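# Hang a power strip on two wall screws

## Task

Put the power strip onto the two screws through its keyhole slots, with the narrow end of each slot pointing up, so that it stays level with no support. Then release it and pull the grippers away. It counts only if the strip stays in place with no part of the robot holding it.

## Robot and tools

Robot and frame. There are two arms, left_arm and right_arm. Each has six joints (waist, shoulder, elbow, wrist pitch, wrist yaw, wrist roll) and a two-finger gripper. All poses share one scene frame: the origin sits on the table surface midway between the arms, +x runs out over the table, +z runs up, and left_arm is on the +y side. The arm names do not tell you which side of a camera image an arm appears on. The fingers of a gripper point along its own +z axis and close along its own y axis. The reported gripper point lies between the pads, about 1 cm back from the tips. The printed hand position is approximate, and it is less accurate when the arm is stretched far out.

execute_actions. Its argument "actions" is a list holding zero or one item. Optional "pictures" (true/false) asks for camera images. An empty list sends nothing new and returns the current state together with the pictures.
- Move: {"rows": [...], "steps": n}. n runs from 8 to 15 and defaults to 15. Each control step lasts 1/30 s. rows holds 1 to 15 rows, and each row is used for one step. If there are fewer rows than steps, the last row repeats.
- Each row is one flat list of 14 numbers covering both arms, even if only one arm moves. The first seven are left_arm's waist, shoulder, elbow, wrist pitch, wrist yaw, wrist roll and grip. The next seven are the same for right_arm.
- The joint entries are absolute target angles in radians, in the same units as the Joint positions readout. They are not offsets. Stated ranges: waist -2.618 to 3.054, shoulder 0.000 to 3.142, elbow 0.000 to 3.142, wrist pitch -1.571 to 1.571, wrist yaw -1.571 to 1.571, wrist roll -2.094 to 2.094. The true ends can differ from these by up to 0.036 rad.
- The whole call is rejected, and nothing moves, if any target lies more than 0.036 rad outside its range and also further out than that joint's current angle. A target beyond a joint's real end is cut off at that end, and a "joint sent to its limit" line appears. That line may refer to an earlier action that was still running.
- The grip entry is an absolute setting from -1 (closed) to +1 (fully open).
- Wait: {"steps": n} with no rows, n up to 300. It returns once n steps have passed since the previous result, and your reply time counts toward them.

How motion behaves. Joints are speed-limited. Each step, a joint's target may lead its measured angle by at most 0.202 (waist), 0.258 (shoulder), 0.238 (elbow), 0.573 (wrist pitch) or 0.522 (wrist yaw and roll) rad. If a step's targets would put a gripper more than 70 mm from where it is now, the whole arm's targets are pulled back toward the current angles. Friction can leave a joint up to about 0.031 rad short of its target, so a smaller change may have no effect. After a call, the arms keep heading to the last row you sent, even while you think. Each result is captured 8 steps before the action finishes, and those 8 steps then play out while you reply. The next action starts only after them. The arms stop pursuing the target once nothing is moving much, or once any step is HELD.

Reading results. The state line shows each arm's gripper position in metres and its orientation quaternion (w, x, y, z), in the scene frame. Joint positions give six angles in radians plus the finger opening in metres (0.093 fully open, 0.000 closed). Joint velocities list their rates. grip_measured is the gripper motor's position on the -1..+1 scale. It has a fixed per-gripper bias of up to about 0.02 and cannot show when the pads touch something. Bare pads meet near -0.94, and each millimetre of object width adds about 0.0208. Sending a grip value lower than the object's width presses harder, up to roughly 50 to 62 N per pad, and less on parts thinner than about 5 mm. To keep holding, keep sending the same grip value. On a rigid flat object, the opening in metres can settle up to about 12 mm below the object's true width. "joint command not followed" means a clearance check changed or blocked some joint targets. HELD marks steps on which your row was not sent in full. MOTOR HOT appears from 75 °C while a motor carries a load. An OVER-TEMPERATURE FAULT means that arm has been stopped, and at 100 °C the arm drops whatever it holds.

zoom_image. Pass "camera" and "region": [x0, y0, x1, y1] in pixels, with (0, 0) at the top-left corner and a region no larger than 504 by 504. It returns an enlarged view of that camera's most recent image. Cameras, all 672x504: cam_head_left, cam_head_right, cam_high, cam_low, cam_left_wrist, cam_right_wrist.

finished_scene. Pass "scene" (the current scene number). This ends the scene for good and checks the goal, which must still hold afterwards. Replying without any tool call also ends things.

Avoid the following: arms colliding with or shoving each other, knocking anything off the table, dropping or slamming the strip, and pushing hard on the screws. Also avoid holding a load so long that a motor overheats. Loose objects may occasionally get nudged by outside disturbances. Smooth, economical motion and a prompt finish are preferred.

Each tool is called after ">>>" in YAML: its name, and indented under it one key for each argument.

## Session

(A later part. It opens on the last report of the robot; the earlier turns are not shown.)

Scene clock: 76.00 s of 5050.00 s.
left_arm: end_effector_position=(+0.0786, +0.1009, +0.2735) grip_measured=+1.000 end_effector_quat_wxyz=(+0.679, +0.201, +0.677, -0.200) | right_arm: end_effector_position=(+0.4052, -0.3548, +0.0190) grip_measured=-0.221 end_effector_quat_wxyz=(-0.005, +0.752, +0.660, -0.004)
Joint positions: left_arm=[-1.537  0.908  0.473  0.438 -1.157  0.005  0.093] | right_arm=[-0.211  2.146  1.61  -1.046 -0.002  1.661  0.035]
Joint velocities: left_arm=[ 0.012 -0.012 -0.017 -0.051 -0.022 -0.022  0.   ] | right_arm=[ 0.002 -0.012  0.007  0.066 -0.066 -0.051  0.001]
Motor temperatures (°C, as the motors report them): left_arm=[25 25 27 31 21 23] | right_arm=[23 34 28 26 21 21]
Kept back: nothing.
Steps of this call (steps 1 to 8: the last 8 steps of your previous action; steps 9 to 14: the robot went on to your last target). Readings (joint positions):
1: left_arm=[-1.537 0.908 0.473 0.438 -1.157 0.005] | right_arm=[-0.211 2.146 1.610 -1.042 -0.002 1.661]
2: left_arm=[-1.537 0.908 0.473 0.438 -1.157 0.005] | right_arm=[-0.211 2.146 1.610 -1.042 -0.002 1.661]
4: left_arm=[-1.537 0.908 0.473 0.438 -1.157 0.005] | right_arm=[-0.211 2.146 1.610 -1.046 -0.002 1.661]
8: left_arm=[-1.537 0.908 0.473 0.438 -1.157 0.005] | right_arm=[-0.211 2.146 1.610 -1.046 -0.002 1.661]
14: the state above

>>> execute_actions:
  actions:
    - {"rows": [ [-1.537,0.908,0.473,0.440,-1.157,0.0,1.0,-0.211,2.125,1.620,-1.046,0.0,1.661,-0.27], [-1.537,0.908,0.473,0.440,-1.157,0.0,1.0,-0.211,2.110,1.630,-1.046,0.0,1.661,-0.27], [-1.537,0.908,0.473,0.440,-1.157,0.0,1.0,-0.211,2.093,1.635,-1.046,0.0,1.661,-0.27], [-1.537,0.908,0.473,0.440,-1.157,0.0,1.0,-0.211,2.074,1.635,-1.046,0.0,1.661,-0.27], [-1.537,0.908,0.473,0.440,-1.157,0.0,1.0,-0.211,2.053,1.635,-1.046,0.0,1.661,-0.27], [-1.537,0.908,0.473,0.440,-1.157,0.0,1.0,-0.211,2.030,1.635,-1.046,0.0,1.661,-0.27], [-1.537,0.908,0.473,0.440,-1.157,0.0,1.0,-0.211,2.005,1.635,-1.046,0.0,1.651,-0.27], [-1.537,0.908,0.473,0.440,-1.157,0.0,1.0,-0.211,1.979,1.635,-1.046,0.0,1.631,-0.27], [-1.537,0.908,0.473,0.440,-1.157,0.0,1.0,-0.211,1.952,1.635,-1.046,0.0,1.601,-0.27], [-1.537,0.908,0.473,0.440,-1.157,0.0,1.0,-0.211,1.925,1.635,-1.046,0.0,1.561,-0.27], [-1.537,0.908,0.473,0.440,-1.157,0.0,1.0,-0.211,1.898,1.635,-1.040,0.0,1.511,-0.27], [-1.537,0.908,0.473,0.440,-1.157,0.0,1.0,-0.211,1.871,1.632,-1.028,0.0,1.451,-0.27], [-1.537,0.908,0.473,0.440,-1.157,0.0,1.0,-0.211,1.844,1.625,-1.010,0.0,1.381,-0.27], [-1.537,0.908,0.473,0.440,-1.157,0.0,1.0,-0.211,1.817,1.613,-0.986,0.0,1.301,-0.27], [-1.537,0.908,0.473,0.440,-1.157,0.0,1.0,-0.211,1.790,1.597,-0.957,0.0,1.221,-0.27] ], "steps": 15}

>>> execute_actions:
  actions:
    - {"rows": [ [-1.537,0.908,0.473,0.440,-1.157,0.0,1.0,-0.211,1.763,1.577,-0.924,0.0,1.141,-0.27], [-1.537,0.908,0.473,0.440,-1.157,0.0,1.0,-0.211,1.736,1.553,-0.888,0.0,1.061,-0.27], [-1.537,0.908,0.473,0.440,-1.157,0.0,1.0,-0.211,1.709,1.526,-0.850,0.0,0.981,-0.27], [-1.537,0.908,0.473,0.440,-1.157,0.0,1.0,-0.211,1.682,1.497,-0.810,0.0,0.901,-0.27], [-1.537,0.908,0.473,0.440,-1.157,0.0,1.0,-0.211,1.655,1.467,-0.769,0.0,0.821,-0.27], [-1.537,0.908,0.473,0.440,-1.157,0.0,1.0,-0.211,1.628,1.437,-0.727,0.0,0.741,-0.27], [-1.537,0.908,0.473,0.440,-1.157,0.0,1.0,-0.211,1.601,1.407,-0.684,0.0,0.661,-0.27], [-1.537,0.908,0.473,0.440,-1.157,0.0,1.0,-0.211,1.574,1.377,-0.640,0.0,0.581,-0.27], [-1.537,0.908,0.473,0.440,-1.157,0.0,1.0,-0.211,1.547,1.347,-0.595,0.0,0.501,-0.27], [-1.537,0.908,0.473,0.440,-1.157,0.0,1.0,-0.211,1.520,1.317,-0.549,0.0,0.421,-0.27], [-1.537,0.908,0.473,0.440,-1.157,0.0,1.0,-0.211,1.493,1.287,-0.502,0.0,0.341,-0.27], [-1.537,0.908,0.473,0.440,-1.157,0.0,1.0,-0.211,1.466,1.257,-0.454,0.0,0.261,-0.27], [-1.537,0.908,0.473,0.440,-1.157,0.0,1.0,-0.211,1.440,1.227,-0.405,0.0,0.181,-0.27], [-1.537,0.908,0.473,0.440,-1.157,0.0,1.0,-0.211,1.415,1.197,-0.355,0.0,0.101,-0.27], [-1.537,0.908,0.473,0.440,-1.157,0.0,1.0,-0.211,1.391,1.167,-0.304,0.0,0.021,-0.27] ], "steps": 15}

>>> execute_actions:
  actions:
    - {"rows": [ [-1.537,0.908,0.473,0.440,-1.157,0.0,1.0,-0.211,1.368,1.138,-0.252,0.0,-0.059,-0.27], [-1.537,0.908,0.473,0.440,-1.157,0.0,1.0,-0.211,1.346,1.109,-0.199,0.0,-0.139,-0.27], [-1.537,0.908,0.473,0.440,-1.157,0.0,1.0,-0.211,1.325,1.080,-0.145,0.0,-0.219,-0.27], [-1.537,0.908,0.473,0.440,-1.157,0.0,1.0,-0.211,1.305,1.051,-0.091,0.0,-0.299,-0.27], [-1.537,0.908,0.473,0.440,-1.157,0.0,1.0,-0.210,1.286,1.022,-0.037,-0.005,-0.379,-0.27], [-1.537,0.908,0.473,0.440,-1.157,0.0,1.0,-0.207,1.268,0.993,0.017,-0.020,-0.459,-0.27], [-1.537,0.908,0.473,0.440,-1.157,0.0,1.0,-0.203,1.251,0.964,0.071,-0.045,-0.539,-0.27], [-1.537,0.908,0.473,0.440,-1.157,0.0,1.0,-0.197,1.235,0.935,0.125,-0.080,-0.619,-0.27], [-1.537,0.908,0.473,0.440,-1.157,0.0,1.0,-0.189,1.219,0.906,0.179,-0.123,-0.699,-0.27], [-1.537,0.908,0.473,0.440,-1.157,0.0,1.0,-0.179,1.204,0.877,0.233,-0.174,-0.779,-0.27], [-1.537,0.908,0.473,0.440,-1.157,0.0,1.0,-0.169,1.189,0.848,0.287,-0.233,-0.859,-0.27], [-1.537,0.908,0.473,0.440,-1.157,0.0,1.0,-0.157,1.175,0.819,0.340,-0.298,-0.939,-0.27], [-1.537,0.908,0.473,0.440,-1.157,0.0,1.0,-0.144,1.161,0.790,0.392,-0.368,-1.019,-0.27], [-1.537,0.908,0.473,0.440,-1.157,0.0,1.0,-0.131,1.148,0.761,0.442,-0.441,-1.099,-0.27], [-1.537,0.908,0.473,0.440,-1.157,0.0,1.0,-0.117,1.135,0.733,0.490,-0.518,-1.179,-0.27] ], "steps": 15}

>>> execute_actions:
  actions:
    - {"rows": [ [-1.537,0.908,0.473,0.440,-1.157,0.0,1.0,-0.103,1.123,0.705,0.535,-0.595,-1.259,-0.27], [-1.537,0.908,0.473,0.440,-1.157,0.0,1.0,-0.089,1.112,0.678,0.577,-0.672,-1.329,-0.27], [-1.537,0.908,0.473,0.440,-1.157,0.0,1.0,-0.075,1.102,0.652,0.615,-0.749,-1.389,-0.27], [-1.537,0.908,0.473,0.440,-1.157,0.0,1.0,-0.062,1.092,0.627,0.648,-0.822,-1.439,-0.27], [-1.537,0.908,0.473,0.440,-1.157,0.0,1.0,-0.049,1.083,0.603,0.676,-0.893,-1.479,-0.27], [-1.537,0.908,0.473,0.440,-1.157,0.0,1.0,-0.037,1.075,0.580,0.699,-0.957,-1.509,-0.27], [-1.537,0.908,0.473,0.440,-1.157,0.0,1.0,-0.027,1.068,0.559,0.716,-1.016,-1.529,-0.27], [-1.537,0.908,0.473,0.440,-1.157,0.0,1.0,-0.017,1.062,0.540,0.727,-1.067,-1.539,-0.27], [-1.537,0.908,0.473,0.440,-1.157,0.0,1.0,-0.009,1.057,0.523,0.733,-1.110,-1.548,-0.27], [-1.537,0.908,0.473,0.440,-1.157,0.0,1.0,-0.003,1.053,0.508,0.735,-1.145,-1.548,-0.27], [-1.537,0.908,0.473,0.440,-1.157,0.0,1.0,0.001,1.050,0.495,0.735,-1.170,-1.548,-0.27], [-1.537,0.908,0.473,0.440,-1.157,0.0,1.0,0.004,1.050,0.484,0.735,-1.185,-1.548,-0.27], [-1.537,0.908,0.473,0.440,-1.157,0.0,1.0,0.005,1.050,0.475,0.735,-1.190,-1.548,-0.27], [-1.537,0.908,0.473,0.440,-1.157,0.0,1.0,0.005,1.050,0.468,0.735,-1.190,-1.548,-0.27], [-1.537,0.908,0.473,0.440,-1.157,0.0,1.0,0.005,1.050,0.463,0.735,-1.190,-1.548,-0.27] ], "steps": 15}

>>> execute_actions:
  actions:
    - {"steps": 28}
  pictures: true

Scene clock: 82.27 s of 5050.00 s.
left_arm: end_effector_position=(+0.0786, +0.1009, +0.2735) grip_measured=+1.000 end_effector_quat_wxyz=(+0.679, +0.201, +0.677, -0.200) | right_arm: end_effector_position=(+0.4074, -0.3548, +0.0291) grip_measured=-0.221 end_effector_quat_wxyz=(+0.004, +0.751, +0.660, +0.006)
Joint positions: left_arm=[-1.537  0.908  0.473  0.438 -1.157  0.005  0.093] | right_arm=[-0.211  2.12   1.61  -1.047 -0.002  1.661  0.035]
Joint velocities: left_arm=[-0.012  0.002 -0.022 -0.007 -0.007 -0.007  0.   ] | right_arm=[ 0.007 -0.388 -0.017  0.051 -0.022 -0.007 -0.   ]
Motor temperatures (°C, as the motors report them): left_arm=[25 25 27 31 21 23] | right_arm=[23 34 28 25 21 21]
Steps of this call (steps 1 to 15: the robot went on to your last target; steps 16 to 90: nothing new was sent; then 3.03 s passed at rest; steps 91 to 97: the first 7 steps of this action). Readings (joint positions):
91: left_arm=[-1.537 0.908 0.473 0.438 -1.157 0.005] | right_arm=[-0.211 2.146 1.610 -1.046 -0.002 1.661]
92: left_arm=[-1.537 0.908 0.473 0.438 -1.157 0.005] | right_arm=[-0.211 2.146 1.610 -1.046 -0.002 1.661]
94: left_arm=[-1.537 0.908 0.473 0.438 -1.157 0.005] | right_arm=[-0.211 2.143 1.610 -1.046 -0.002 1.661]
97: the state above

Scene clock: 82.77 s of 5050.00 s.
left_arm: end_effector_position=(+0.0786, +0.1009, +0.2735) grip_measured=+1.000 end_effector_quat_wxyz=(+0.679, +0.201, +0.677, -0.200) | right_arm: end_effector_position=(+0.4147, -0.3551, +0.1621) grip_measured=-0.222 end_effector_quat_wxyz=(+0.206, +0.477, +0.847, +0.107)
Joint positions: left_arm=[-1.537  0.908  0.473  0.438 -1.157  0.005  0.093] | right_arm=[-0.211  1.684  1.454 -0.872 -0.002  0.986  0.035]
Joint velocities: left_arm=[ 0.007 -0.007 -0.002 -0.007 -0.037 -0.037  0.   ] | right_arm=[ 0.002 -0.701 -0.974  0.886  0.022 -2.132 -0.001]
Motor temperatures (°C, as the motors report them): left_arm=[25 25 28 31 21 23] | right_arm=[23 35 28 25 21 21]
Steps of this call (steps 1 to 8: the last 8 steps of your previous action; steps 9 to 15: the first 7 steps of this action). Readings (joint positions):
9: left_arm=[-1.537 0.908 0.473 0.438 -1.157 0.005] | right_arm=[-0.211 1.856 1.598 -1.022 -0.002 1.400]
10: left_arm=[-1.537 0.908 0.473 0.438 -1.157 0.005] | right_arm=[-0.211 1.824 1.584 -1.002 -0.002 1.339]
12: left_arm=[-1.537 0.908 0.473 0.438 -1.157 0.005] | right_arm=[-0.211 1.763 1.543 -0.955 -0.002 1.204]
15: the state above

Scene clock: 83.27 s of 5050.00 s.
left_arm: end_effector_position=(+0.0786, +0.1009, +0.2735) grip_measured=+1.000 end_effector_quat_wxyz=(+0.679, +0.201, +0.677, -0.200) | right_arm: end_effector_position=(+0.4088, -0.3542, +0.2037) grip_measured=-0.222 end_effector_quat_wxyz=(+0.454, -0.068, +0.887, -0.050)
Joint positions: left_arm=[-1.537  0.908  0.473  0.438 -1.157  0.005  0.093] | right_arm=[-0.211  1.333  0.992 -0.281 -0.006 -0.19   0.035]
Joint velocities: left_arm=[-0.007 -0.007 -0.012  0.007 -0.022 -0.037  0.   ] | right_arm=[ 0.012 -0.554 -0.847  1.502 -0.256 -2.322  0.   ]
Motor temperatures (°C, as the motors report them): left_arm=[25 25 28 31 21 23] | right_arm=[23 35 28 26 21 21]
Steps of this call (steps 1 to 8: the last 8 steps of your previous action; steps 9 to 15: the first 7 steps of this action). Readings (joint positions):
9: left_arm=[-1.537 0.908 0.473 0.438 -1.157 0.005] | right_arm=[-0.211 1.468 1.161 -0.566 -0.002 0.286]
10: left_arm=[-1.537 0.908 0.473 0.438 -1.157 0.005] | right_arm=[-0.211 1.443 1.132 -0.524 -0.002 0.207]
12: left_arm=[-1.537 0.908 0.473 0.438 -1.157 0.005] | right_arm=[-0.211 1.395 1.076 -0.431 -0.002 0.048]
15: the state above

Scene clock: 83.77 s of 5050.00 s.
left_arm: end_effector_position=(+0.0786, +0.1009, +0.2735) grip_measured=+1.000 end_effector_quat_wxyz=(+0.679, +0.201, +0.677, -0.200) | right_arm: end_effector_position=(+0.3532, -0.2097, +0.2173) grip_measured=-0.221 end_effector_quat_wxyz=(+0.616, -0.602, +0.496, -0.110)
Joint positions: left_arm=[-1.537  0.908  0.473  0.438 -1.157  0.005  0.093] | right_arm=[-0.071  1.167  0.591  0.312 -0.59  -1.207  0.035]
Joint velocities: left_arm=[-0.002  0.007 -0.002  0.022  0.007 -0.051  0.   ] | right_arm=[ 0.344 -0.227 -0.72   0.916 -1.751 -1.546  0.   ]
Motor temperatures (°C, as the motors report them): left_arm=[25 25 28 31 21 23] | right_arm=[23 35 28 26 21 21]
Steps of this call (steps 1 to 8: the last 8 steps of your previous action; steps 9 to 15: the first 7 steps of this action). Readings (joint positions):
9: left_arm=[-1.537 0.908 0.473 0.438 -1.157 0.005] | right_arm=[-0.151 1.216 0.746 0.121 -0.259 -0.850]
10: left_arm=[-1.537 0.908 0.473 0.438 -1.157 0.005] | right_arm=[-0.138 1.207 0.719 0.156 -0.309 -0.916]
12: left_arm=[-1.537 0.908 0.473 0.438 -1.157 0.005] | right_arm=[-0.111 1.192 0.667 0.221 -0.416 -1.042]
15: the state above

Scene clock: 84.70 s of 5050.00 s.
left_arm: end_effector_position=(+0.0786, +0.1009, +0.2735) grip_measured=+1.000 end_effector_quat_wxyz=(+0.679, +0.201, +0.677, -0.200) | right_arm: end_effector_position=(+0.2404, -0.1386, +0.2470) grip_measured=-0.221 end_effector_quat_wxyz=(+0.703, -0.703, +0.089, -0.065)
Joint positions: left_arm=[-1.537  0.908  0.473  0.438 -1.157  0.005  0.093] | right_arm=[ 0.007  1.089  0.446  0.632 -1.174 -1.547  0.035]
Joint velocities: left_arm=[ 0.022  0.002 -0.002 -0.022  0.051  0.037  0.   ] | right_arm=[ 0.007  0.007 -0.007  0.037 -0.066  0.007 -0.001]
Motor temperatures (°C, as the motors report them): left_arm=[25 25 28 31 21 23] | right_arm=[23 34 28 27 21 21]
Kept back: nothing.
Steps of this call (steps 1 to 8: the last 8 steps of your previous action; steps 9 to 28: the robot went on to your last target). Readings (joint positions):
1: left_arm=[-1.537 0.908 0.473 0.438 -1.157 0.005] | right_arm=[-0.058 1.159 0.567 0.341 -0.650 -1.255]
2: left_arm=[-1.537 0.908 0.473 0.438 -1.157 0.005] | right_arm=[-0.046 1.150 0.544 0.370 -0.712 -1.300]
4: left_arm=[-1.537 0.908 0.473 0.438 -1.157 0.005] | right_arm=[-0.023 1.129 0.502 0.427 -0.838 -1.377]
8: left_arm=[-1.537 0.908 0.473 0.438 -1.157 0.005] | right_arm=[0.006 1.094 0.452 0.533 -1.051 -1.479]
28: the state above

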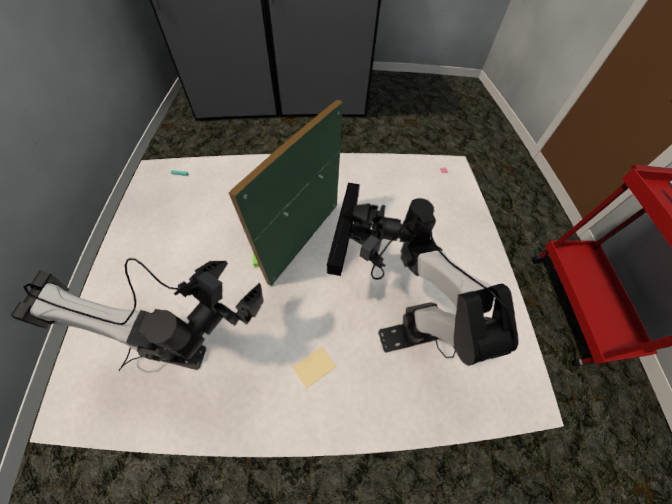

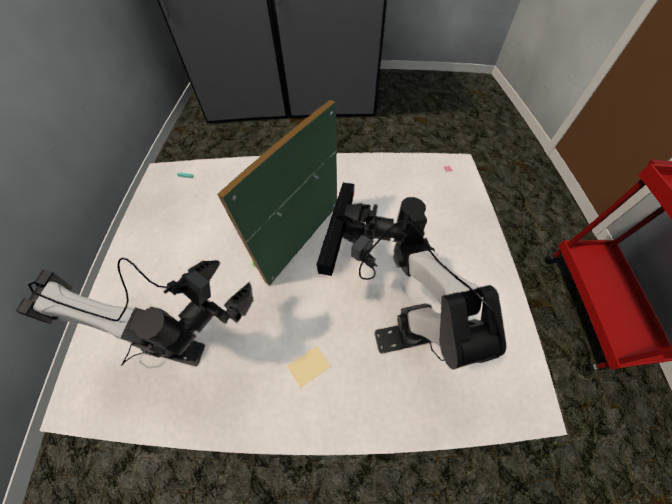

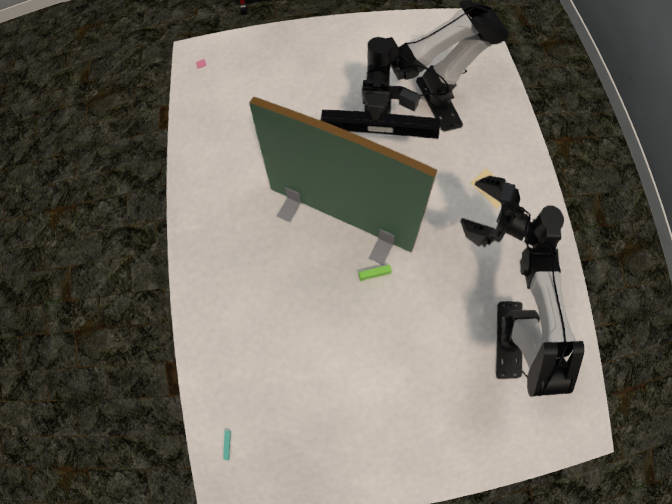

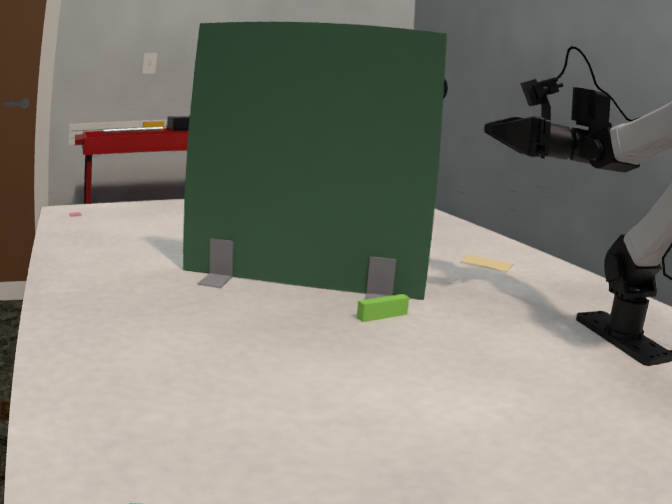

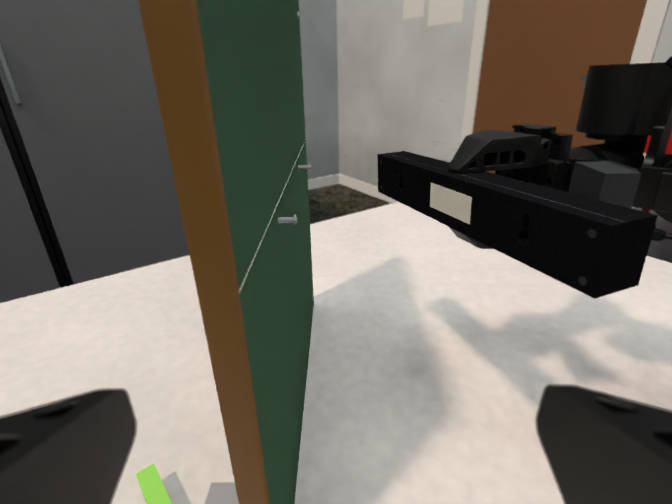

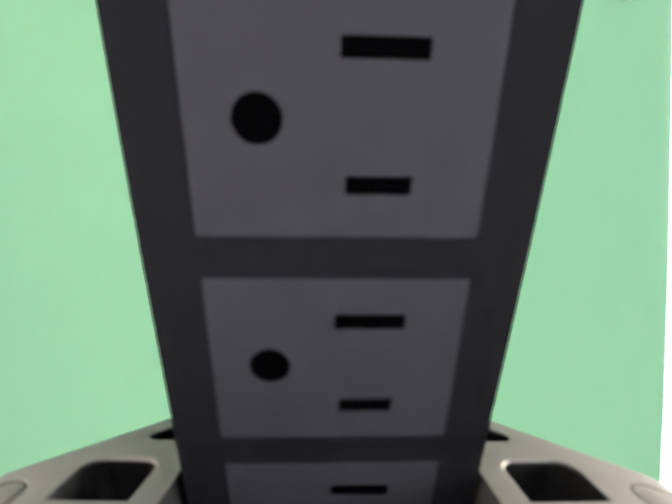

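>>> execute_actions:
  actions: []

Scene clock: 86.40 s of 5050.00 s.
left_arm: end_effector_position=(+0.0786, +0.1009, +0.2735) grip_measured=+1.000 end_effector_quat_wxyz=(+0.679, +0.201, +0.677, -0.200) | right_arm: end_effector_position=(+0.2402, -0.1385, +0.2471) grip_measured=-0.221 end_effector_quat_wxyz=(+0.703, -0.703, +0.088, -0.065)
Joint positions: left_arm=[-1.537  0.908  0.473  0.438 -1.157  0.005  0.093] | right_arm=[ 0.007  1.089  0.446  0.633 -1.175 -1.548  0.035]
Joint velocities: left_arm=[-0.017 -0.002 -0.007 -0.007 -0.037 -0.081  0.   ] | right_arm=[ 0.012 -0.027 -0.002  0.081  0.066 -0.007 -0.   ]
Motor temperatures (°C, as the motors report them): left_arm=[25 25 28 31 21 23] | right_arm=[23 34 28 27 21 21]
Kept back: nothing.
Steps of this call (steps 1 to 30: the robot went on to your last target; steps 31 to 51: nothing new was sent). Readings (joint positions):
1: left_arm=[-1.537 0.908 0.473 0.438 -1.157 0.005] | right_arm=[0.007 1.089 0.446 0.632 -1.174 -1.547]
2: left_arm=[-1.537 0.908 0.473 0.438 -1.157 0.005] | right_arm=[0.007 1.089 0.446 0.632 -1.175 -1.547]
4: left_arm=[-1.537 0.908 0.473 0.438 -1.157 0.005] | right_arm=[0.007 1.089 0.446 0.633 -1.175 -1.547]
8: left_arm=[-1.537 0.908 0.473 0.438 -1.157 0.005] | right_arm=[0.007 1.089 0.446 0.633 -1.175 -1.547]
51: the state above
All arms were judged still, so your last target was given up. Only a new action makes them travel on or press farther. Fingers that are still opening or closing keep moving.

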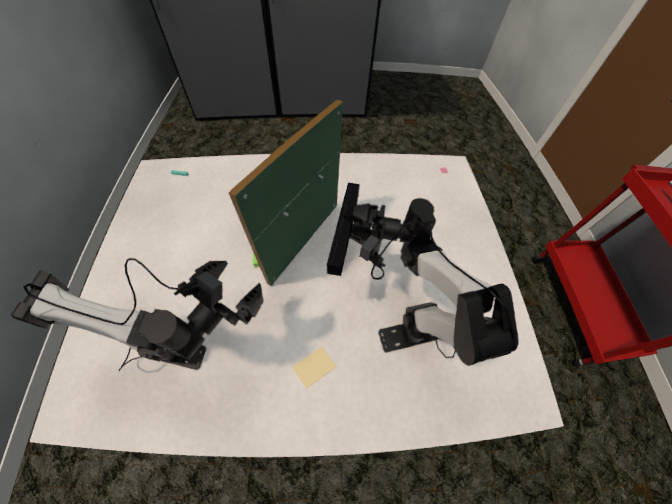

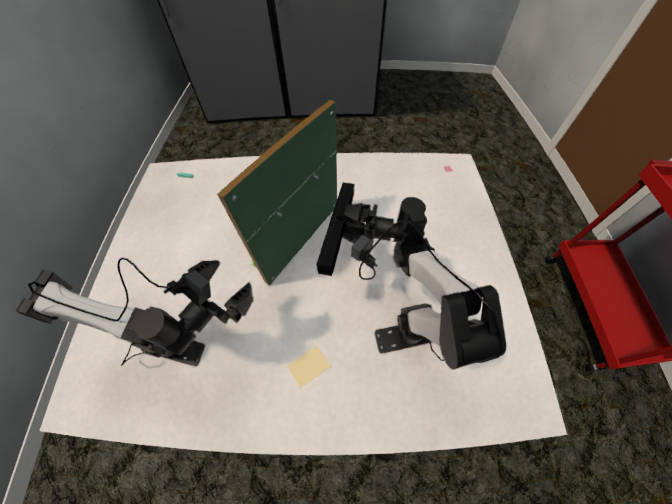

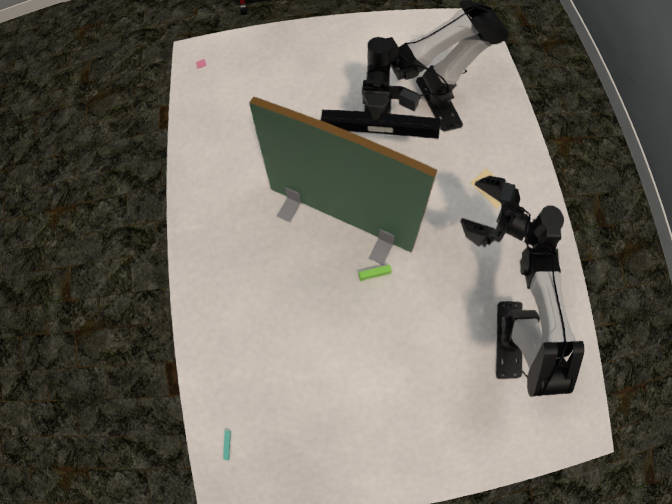

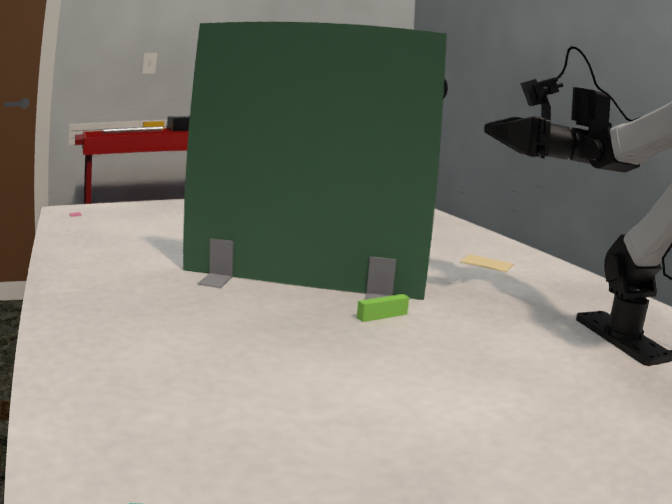

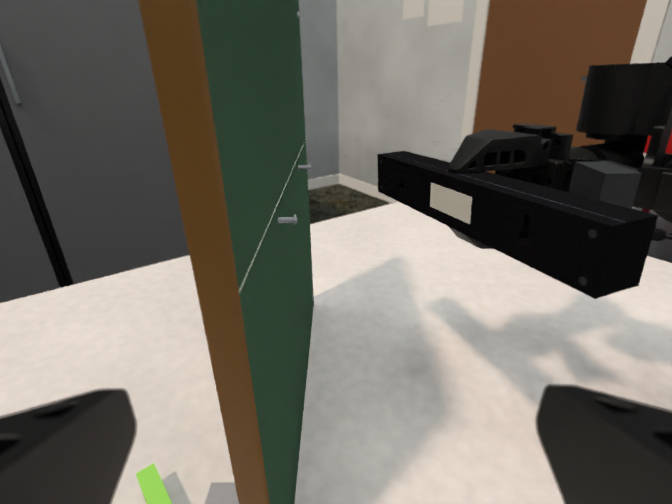

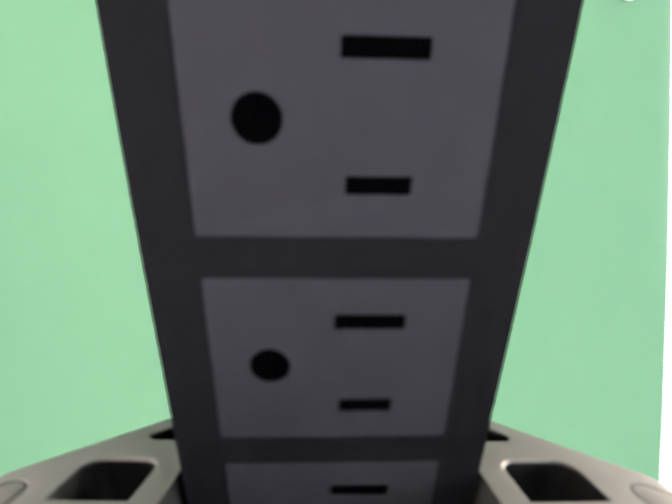

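>>> zoom_image:
  camera: "cam_left_wrist"
  region: [370, 140, 660, 300]

>>> zoom_image:
  camera: "cam_left_wrist"
  region: [490, 195, 610, 285]

>>> zoom_image:
  camera: "cam_high"
  region: [310, 95, 450, 150]

Region (370, 140, 660, 300) of cam_left_wrist's 672x504 image, scaled by 1.738, with more detail than that image has; it fills the top 278 rows of this view, and the rest is white.

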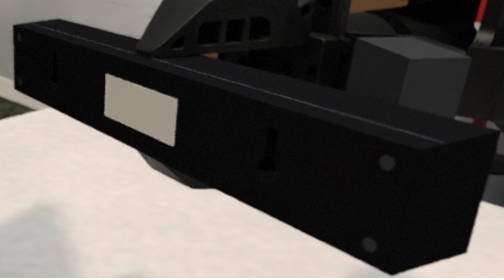

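Region (490, 195, 610, 285) of cam_left_wrist's 672x504 image, scaled by 4.200, with more detail than that image has; it fills the top 378 rows of this view, and the rest is white.

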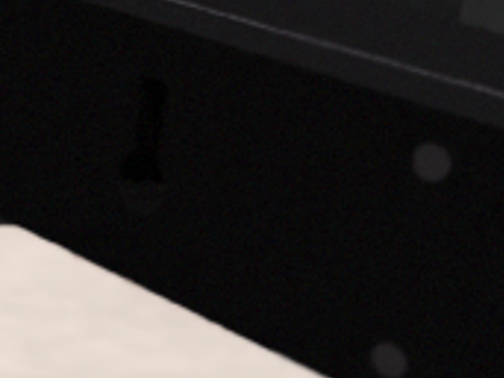

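Region (310, 95, 450, 150) of cam_high's 672x504 image, scaled by 3.600, with more detail than that image has; it fills the top 198 rows of this view, and the rest is white.

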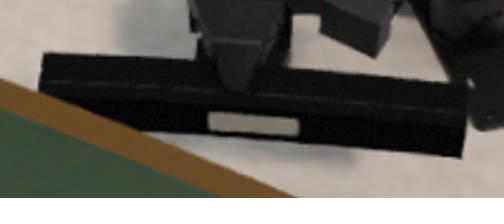

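>>> execute_actions:
  actions:
    - {"rows": [[-1.537,0.908,0.473,0.440,-1.157,0.0,1.0,0.0057,1.0514,0.4639,0.7356,-1.1881,-1.548,-0.27],[-1.537,0.908,0.473,0.440,-1.157,0.0,1.0,0.0076,1.0555,0.4666,0.7373,-1.1826,-1.548,-0.27],[-1.537,0.908,0.473,0.440,-1.157,0.0,1.0,0.0108,1.0622,0.4709,0.7401,-1.1738,-1.548,-0.27],[-1.537,0.908,0.473,0.440,-1.157,0.0,1.0,0.0151,1.0711,0.4767,0.7439,-1.1618,-1.548,-0.27],[-1.537,0.908,0.473,0.440,-1.157,0.0,1.0,0.0204,1.0822,0.4839,0.7486,-1.1470,-1.548,-0.27],[-1.537,0.908,0.473,0.440,-1.157,0.0,1.0,0.0266,1.0952,0.4923,0.7540,-1.1297,-1.548,-0.27],[-1.537,0.908,0.473,0.440,-1.157,0.0,1.0,0.0337,1.1100,0.5019,0.7602,-1.1100,-1.548,-0.27],[-1.537,0.908,0.473,0.440,-1.157,0.0,1.0,0.0415,1.1263,0.5125,0.7671,-1.0883,-1.548,-0.27],[-1.537,0.908,0.473,0.440,-1.157,0.0,1.0,0.0499,1.1440,0.5239,0.7745,-1.0647,-1.548,-0.27],[-1.537,0.908,0.473,0.440,-1.157,0.0,1.0,0.0589,1.1628,0.5361,0.7824,-1.0396,-1.548,-0.27],[-1.537,0.908,0.473,0.440,-1.157,0.0,1.0,0.0684,1.1826,0.5489,0.7908,-1.0133,-1.548,-0.27],[-1.537,0.908,0.473,0.440,-1.157,0.0,1.0,0.0782,1.2031,0.5623,0.7994,-0.9858,-1.548,-0.27],[-1.537,0.908,0.473,0.440,-1.157,0.0,1.0,0.0883,1.2243,0.5760,0.8083,-0.9577,-1.548,-0.27],[-1.537,0.908,0.473,0.440,-1.157,0.0,1.0,0.0986,1.2458,0.5899,0.8174,-0.9290,-1.548,-0.27],[-1.537,0.908,0.473,0.440,-1.157,0.0,1.0,0.1090,1.2675,0.6040,0.8265,-0.9000,-1.548,-0.27]], "steps": 15}

>>> execute_actions:
  actions:
    - {"rows": [[-1.537,0.908,0.473,0.440,-1.157,0.0,1.0,0.1194,1.2892,0.6181,0.8356,-0.8710,-1.548,-0.27],[-1.537,0.908,0.473,0.440,-1.157,0.0,1.0,0.1297,1.3107,0.6320,0.8447,-0.8423,-1.548,-0.27],[-1.537,0.908,0.473,0.440,-1.157,0.0,1.0,0.1398,1.3319,0.6457,0.8536,-0.8142,-1.548,-0.27],[-1.537,0.908,0.473,0.440,-1.157,0.0,1.0,0.1496,1.3524,0.6591,0.8622,-0.7867,-1.548,-0.27],[-1.537,0.908,0.473,0.440,-1.157,0.0,1.0,0.1591,1.3722,0.6719,0.8706,-0.7604,-1.548,-0.27],[-1.537,0.908,0.473,0.440,-1.157,0.0,1.0,0.1681,1.3910,0.6841,0.8785,-0.7353,-1.548,-0.27],[-1.537,0.908,0.473,0.440,-1.157,0.0,1.0,0.1765,1.4087,0.6955,0.8859,-0.7117,-1.548,-0.27],[-1.537,0.908,0.473,0.440,-1.157,0.0,1.0,0.1843,1.4250,0.7061,0.8928,-0.6900,-1.548,-0.27],[-1.537,0.908,0.473,0.440,-1.157,0.0,1.0,0.1914,1.4398,0.7157,0.8990,-0.6703,-1.548,-0.27],[-1.537,0.908,0.473,0.440,-1.157,0.0,1.0,0.1976,1.4528,0.7241,0.9044,-0.6530,-1.548,-0.27],[-1.537,0.908,0.473,0.440,-1.157,0.0,1.0,0.2029,1.4639,0.7313,0.9091,-0.6382,-1.548,-0.27],[-1.537,0.908,0.473,0.440,-1.157,0.0,1.0,0.2072,1.4728,0.7371,0.9129,-0.6262,-1.548,-0.27],[-1.537,0.908,0.473,0.440,-1.157,0.0,1.0,0.2104,1.4795,0.7414,0.9157,-0.6174,-1.548,-0.27],[-1.537,0.908,0.473,0.440,-1.157,0.0,1.0,0.2123,1.4836,0.7441,0.9174,-0.6119,-1.548,-0.27],[-1.537,0.908,0.473,0.440,-1.157,0.0,1.0,0.2130,1.4850,0.7450,0.9180,-0.6100,-1.548,-0.27]], "steps": 15}

>>> execute_actions:
  actions:
    - {"steps": 22}
  pictures: true

Scene clock: 92.40 s of 5050.00 s.
left_arm: end_effector_position=(+0.0786, +0.1009, +0.2735) grip_measured=+1.000 end_effector_quat_wxyz=(+0.679, +0.201, +0.677, -0.200) | right_arm: end_effector_position=(+0.2416, -0.1372, +0.2481) grip_measured=-0.221 end_effector_quat_wxyz=(+0.703, -0.702, +0.088, -0.071)
Joint positions: left_arm=[-1.537  0.908  0.473  0.438 -1.157  0.005  0.093] | right_arm=[ 0.014  1.091  0.446  0.643 -1.159 -1.548  0.035]
Joint velocities: left_arm=[ 0.007 -0.012  0.012 -0.051  0.066 -0.066  0.   ] | right_arm=[0.159 0.11  0.071 0.198 0.212 0.022 0.002]
Motor temperatures (°C, as the motors report them): left_arm=[25 25 28 31 21 23] | right_arm=[23 33 29 29 21 21]
Steps of this call (steps 1 to 90: nothing new was sent; then 2.77 s passed at rest; steps 91 to 97: the first 7 steps of this action). Readings (joint positions):
91: left_arm=[-1.537 0.908 0.473 0.438 -1.157 0.005] | right_arm=[0.007 1.089 0.446 0.633 -1.175 -1.548]
92: left_arm=[-1.537 0.908 0.473 0.438 -1.157 0.005] | right_arm=[0.007 1.089 0.446 0.633 -1.175 -1.548]
94: left_arm=[-1.537 0.908 0.473 0.438 -1.157 0.005] | right_arm=[0.007 1.089 0.446 0.635 -1.175 -1.548]
97: the state above

Scene clock: 92.90 s of 5050.00 s.
left_arm: end_effector_position=(+0.0786, +0.1009, +0.2735) grip_measured=+1.000 end_effector_quat_wxyz=(+0.679, +0.201, +0.677, -0.200) | right_arm: end_effector_position=(+0.3221, -0.1009, +0.2423) grip_measured=-0.221 end_effector_quat_wxyz=(+0.688, -0.695, +0.164, -0.130)
Joint positions: left_arm=[-1.537  0.908  0.473  0.438 -1.157  0.005  0.093] | right_arm=[ 0.153  1.385  0.626  0.729 -0.829 -1.548  0.035]
Joint velocities: left_arm=[-0.002 -0.002 -0.002 -0.007 -0.066 -0.081  0.   ] | right_arm=[ 0.281  0.579  0.339  0.125  0.74   0.007 -0.   ]
Motor temperatures (°C, as the motors report them): left_arm=[25 25 28 31 21 23] | right_arm=[23 33 29 29 21 21]
Steps of this call (steps 1 to 8: the last 8 steps of your previous action; steps 9 to 15: the first 7 steps of this action). Readings (joint positions):
9: left_arm=[-1.537 0.908 0.473 0.438 -1.157 0.005] | right_arm=[0.094 1.254 0.546 0.691 -0.994 -1.548]
10: left_arm=[-1.537 0.908 0.473 0.438 -1.157 0.005] | right_arm=[0.104 1.277 0.560 0.698 -0.966 -1.548]
12: left_arm=[-1.537 0.908 0.473 0.438 -1.157 0.005] | right_arm=[0.124 1.322 0.587 0.711 -0.911 -1.548]
15: the state above

Scene clock: 93.63 s of 5050.00 s.
left_arm: end_effector_position=(+0.0786, +0.1009, +0.2735) grip_measured=+1.000 end_effector_quat_wxyz=(+0.679, +0.201, +0.677, -0.200) | right_arm: end_effector_position=(+0.3629, -0.0923, +0.2315) grip_measured=-0.221 end_effector_quat_wxyz=(+0.670, -0.685, +0.221, -0.181)
Joint positions: left_arm=[-1.537  0.908  0.473  0.438 -1.157  0.005  0.093] | right_arm=[ 0.205  1.501  0.691  0.765 -0.618 -1.548  0.035]
Joint velocities: left_arm=[ 0.002 -0.007 -0.007 -0.037 -0.037  0.095  0.   ] | right_arm=[-0.002 -0.002 -0.002  0.037 -0.022 -0.066 -0.001]
Motor temperatures (°C, as the motors report them): left_arm=[25 25 28 31 21 23] | right_arm=[23 33 29 30 21 21]
Kept back: nothing.
Steps of this call (steps 1 to 8: the last 8 steps of your previous action; steps 9 to 22: the robot went on to your last target). Readings (joint positions):
1: left_arm=[-1.537 0.908 0.473 0.438 -1.157 0.005] | right_arm=[0.162 1.404 0.638 0.734 -0.803 -1.548]
2: left_arm=[-1.537 0.908 0.473 0.438 -1.157 0.005] | right_arm=[0.170 1.422 0.648 0.739 -0.778 -1.548]
4: left_arm=[-1.537 0.908 0.473 0.438 -1.157 0.005] | right_arm=[0.184 1.454 0.667 0.748 -0.732 -1.548]
8: left_arm=[-1.537 0.908 0.473 0.438 -1.157 0.005] | right_arm=[0.202 1.494 0.689 0.757 -0.664 -1.548]
22: the state above

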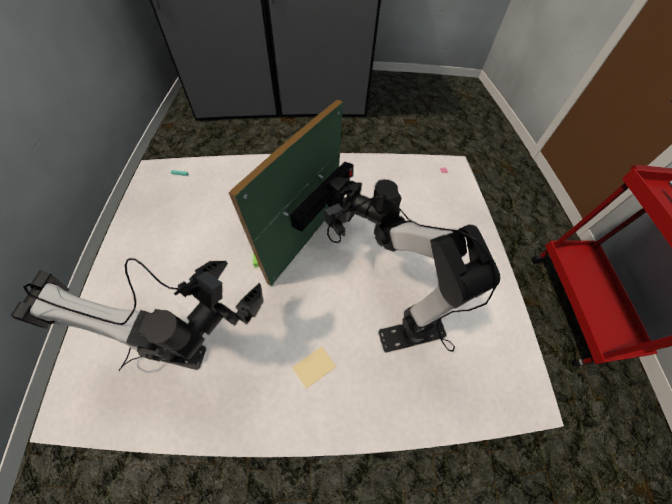

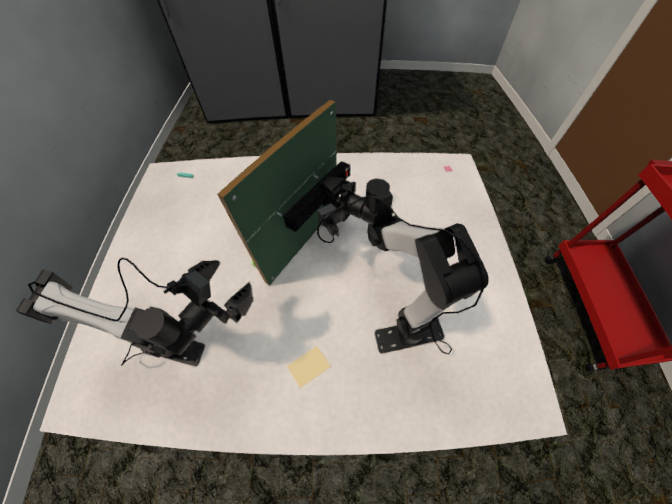

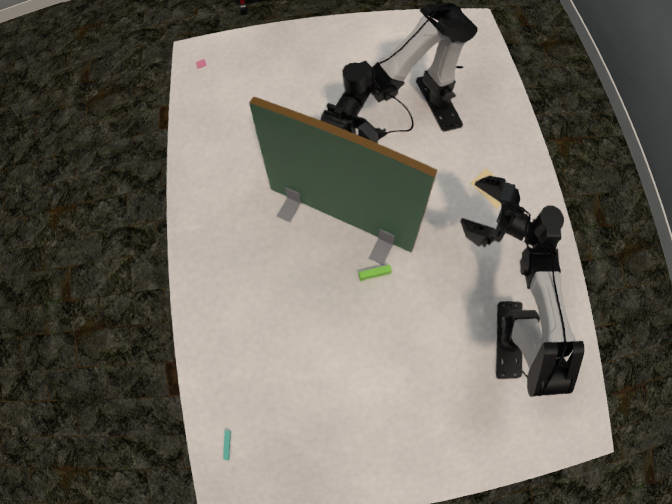

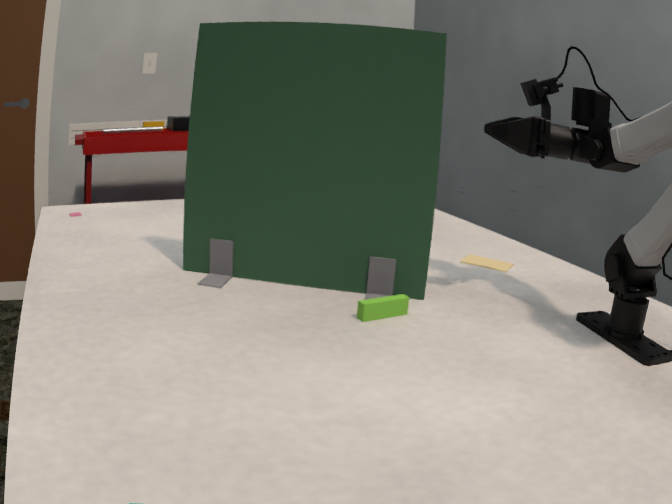

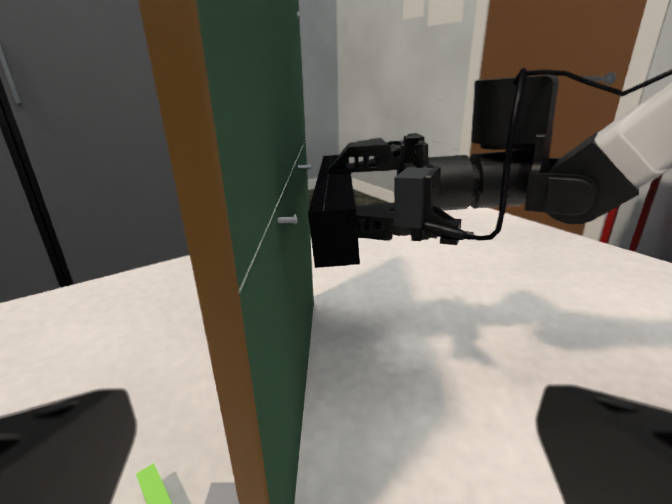

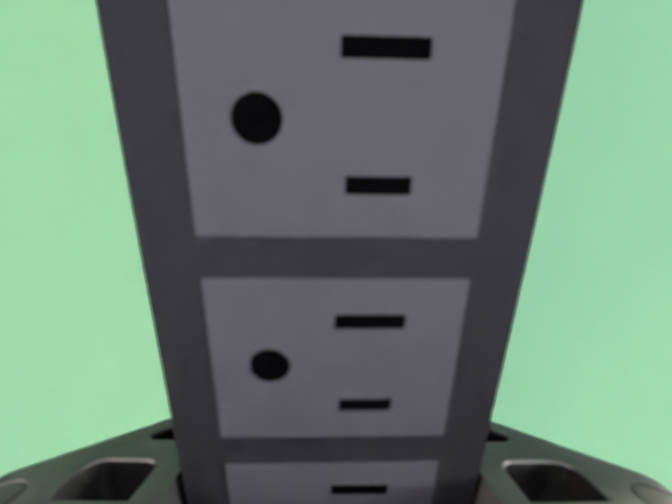

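>>> zoom_image:
  camera: "cam_head_left"
  region: [230, 130, 390, 250]

>>> zoom_image:
  camera: "cam_head_right"
  region: [220, 130, 380, 250]

>>> zoom_image:
  camera: "cam_left_wrist"
  region: [230, 120, 430, 290]

Region (230, 130, 390, 250) of cam_head_left's 672x504 image, scaled by 3.150, with more detail than that image has; it fills the top 378 rows of this view, and the rest is white.

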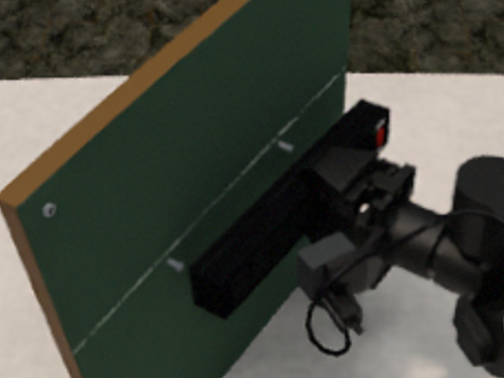

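Region (220, 130, 380, 250) of cam_head_right's 672x504 image, scaled by 3.150, with more detail than that image has; it fills the top 378 rows of this view, and the rest is white.

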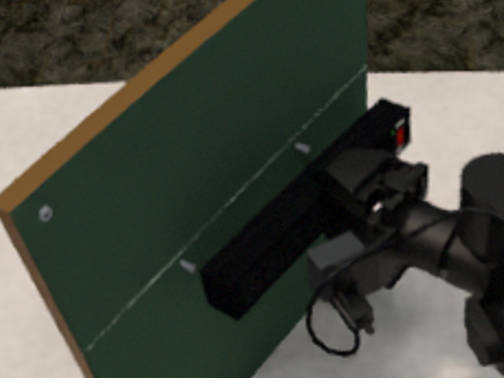

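Region (230, 120, 430, 290) of cam_left_wrist's 672x504 image, scaled by 2.520, with more detail than that image has; it fills the top 428 rows of this view, and the rest is white.

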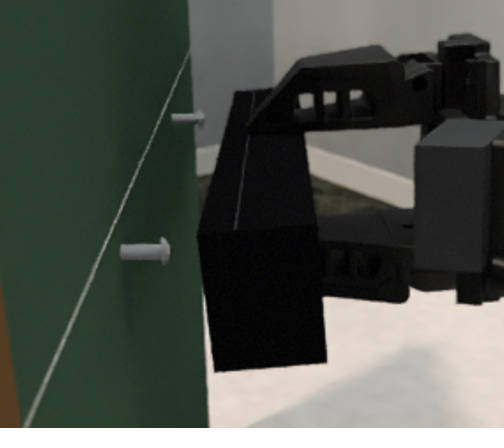

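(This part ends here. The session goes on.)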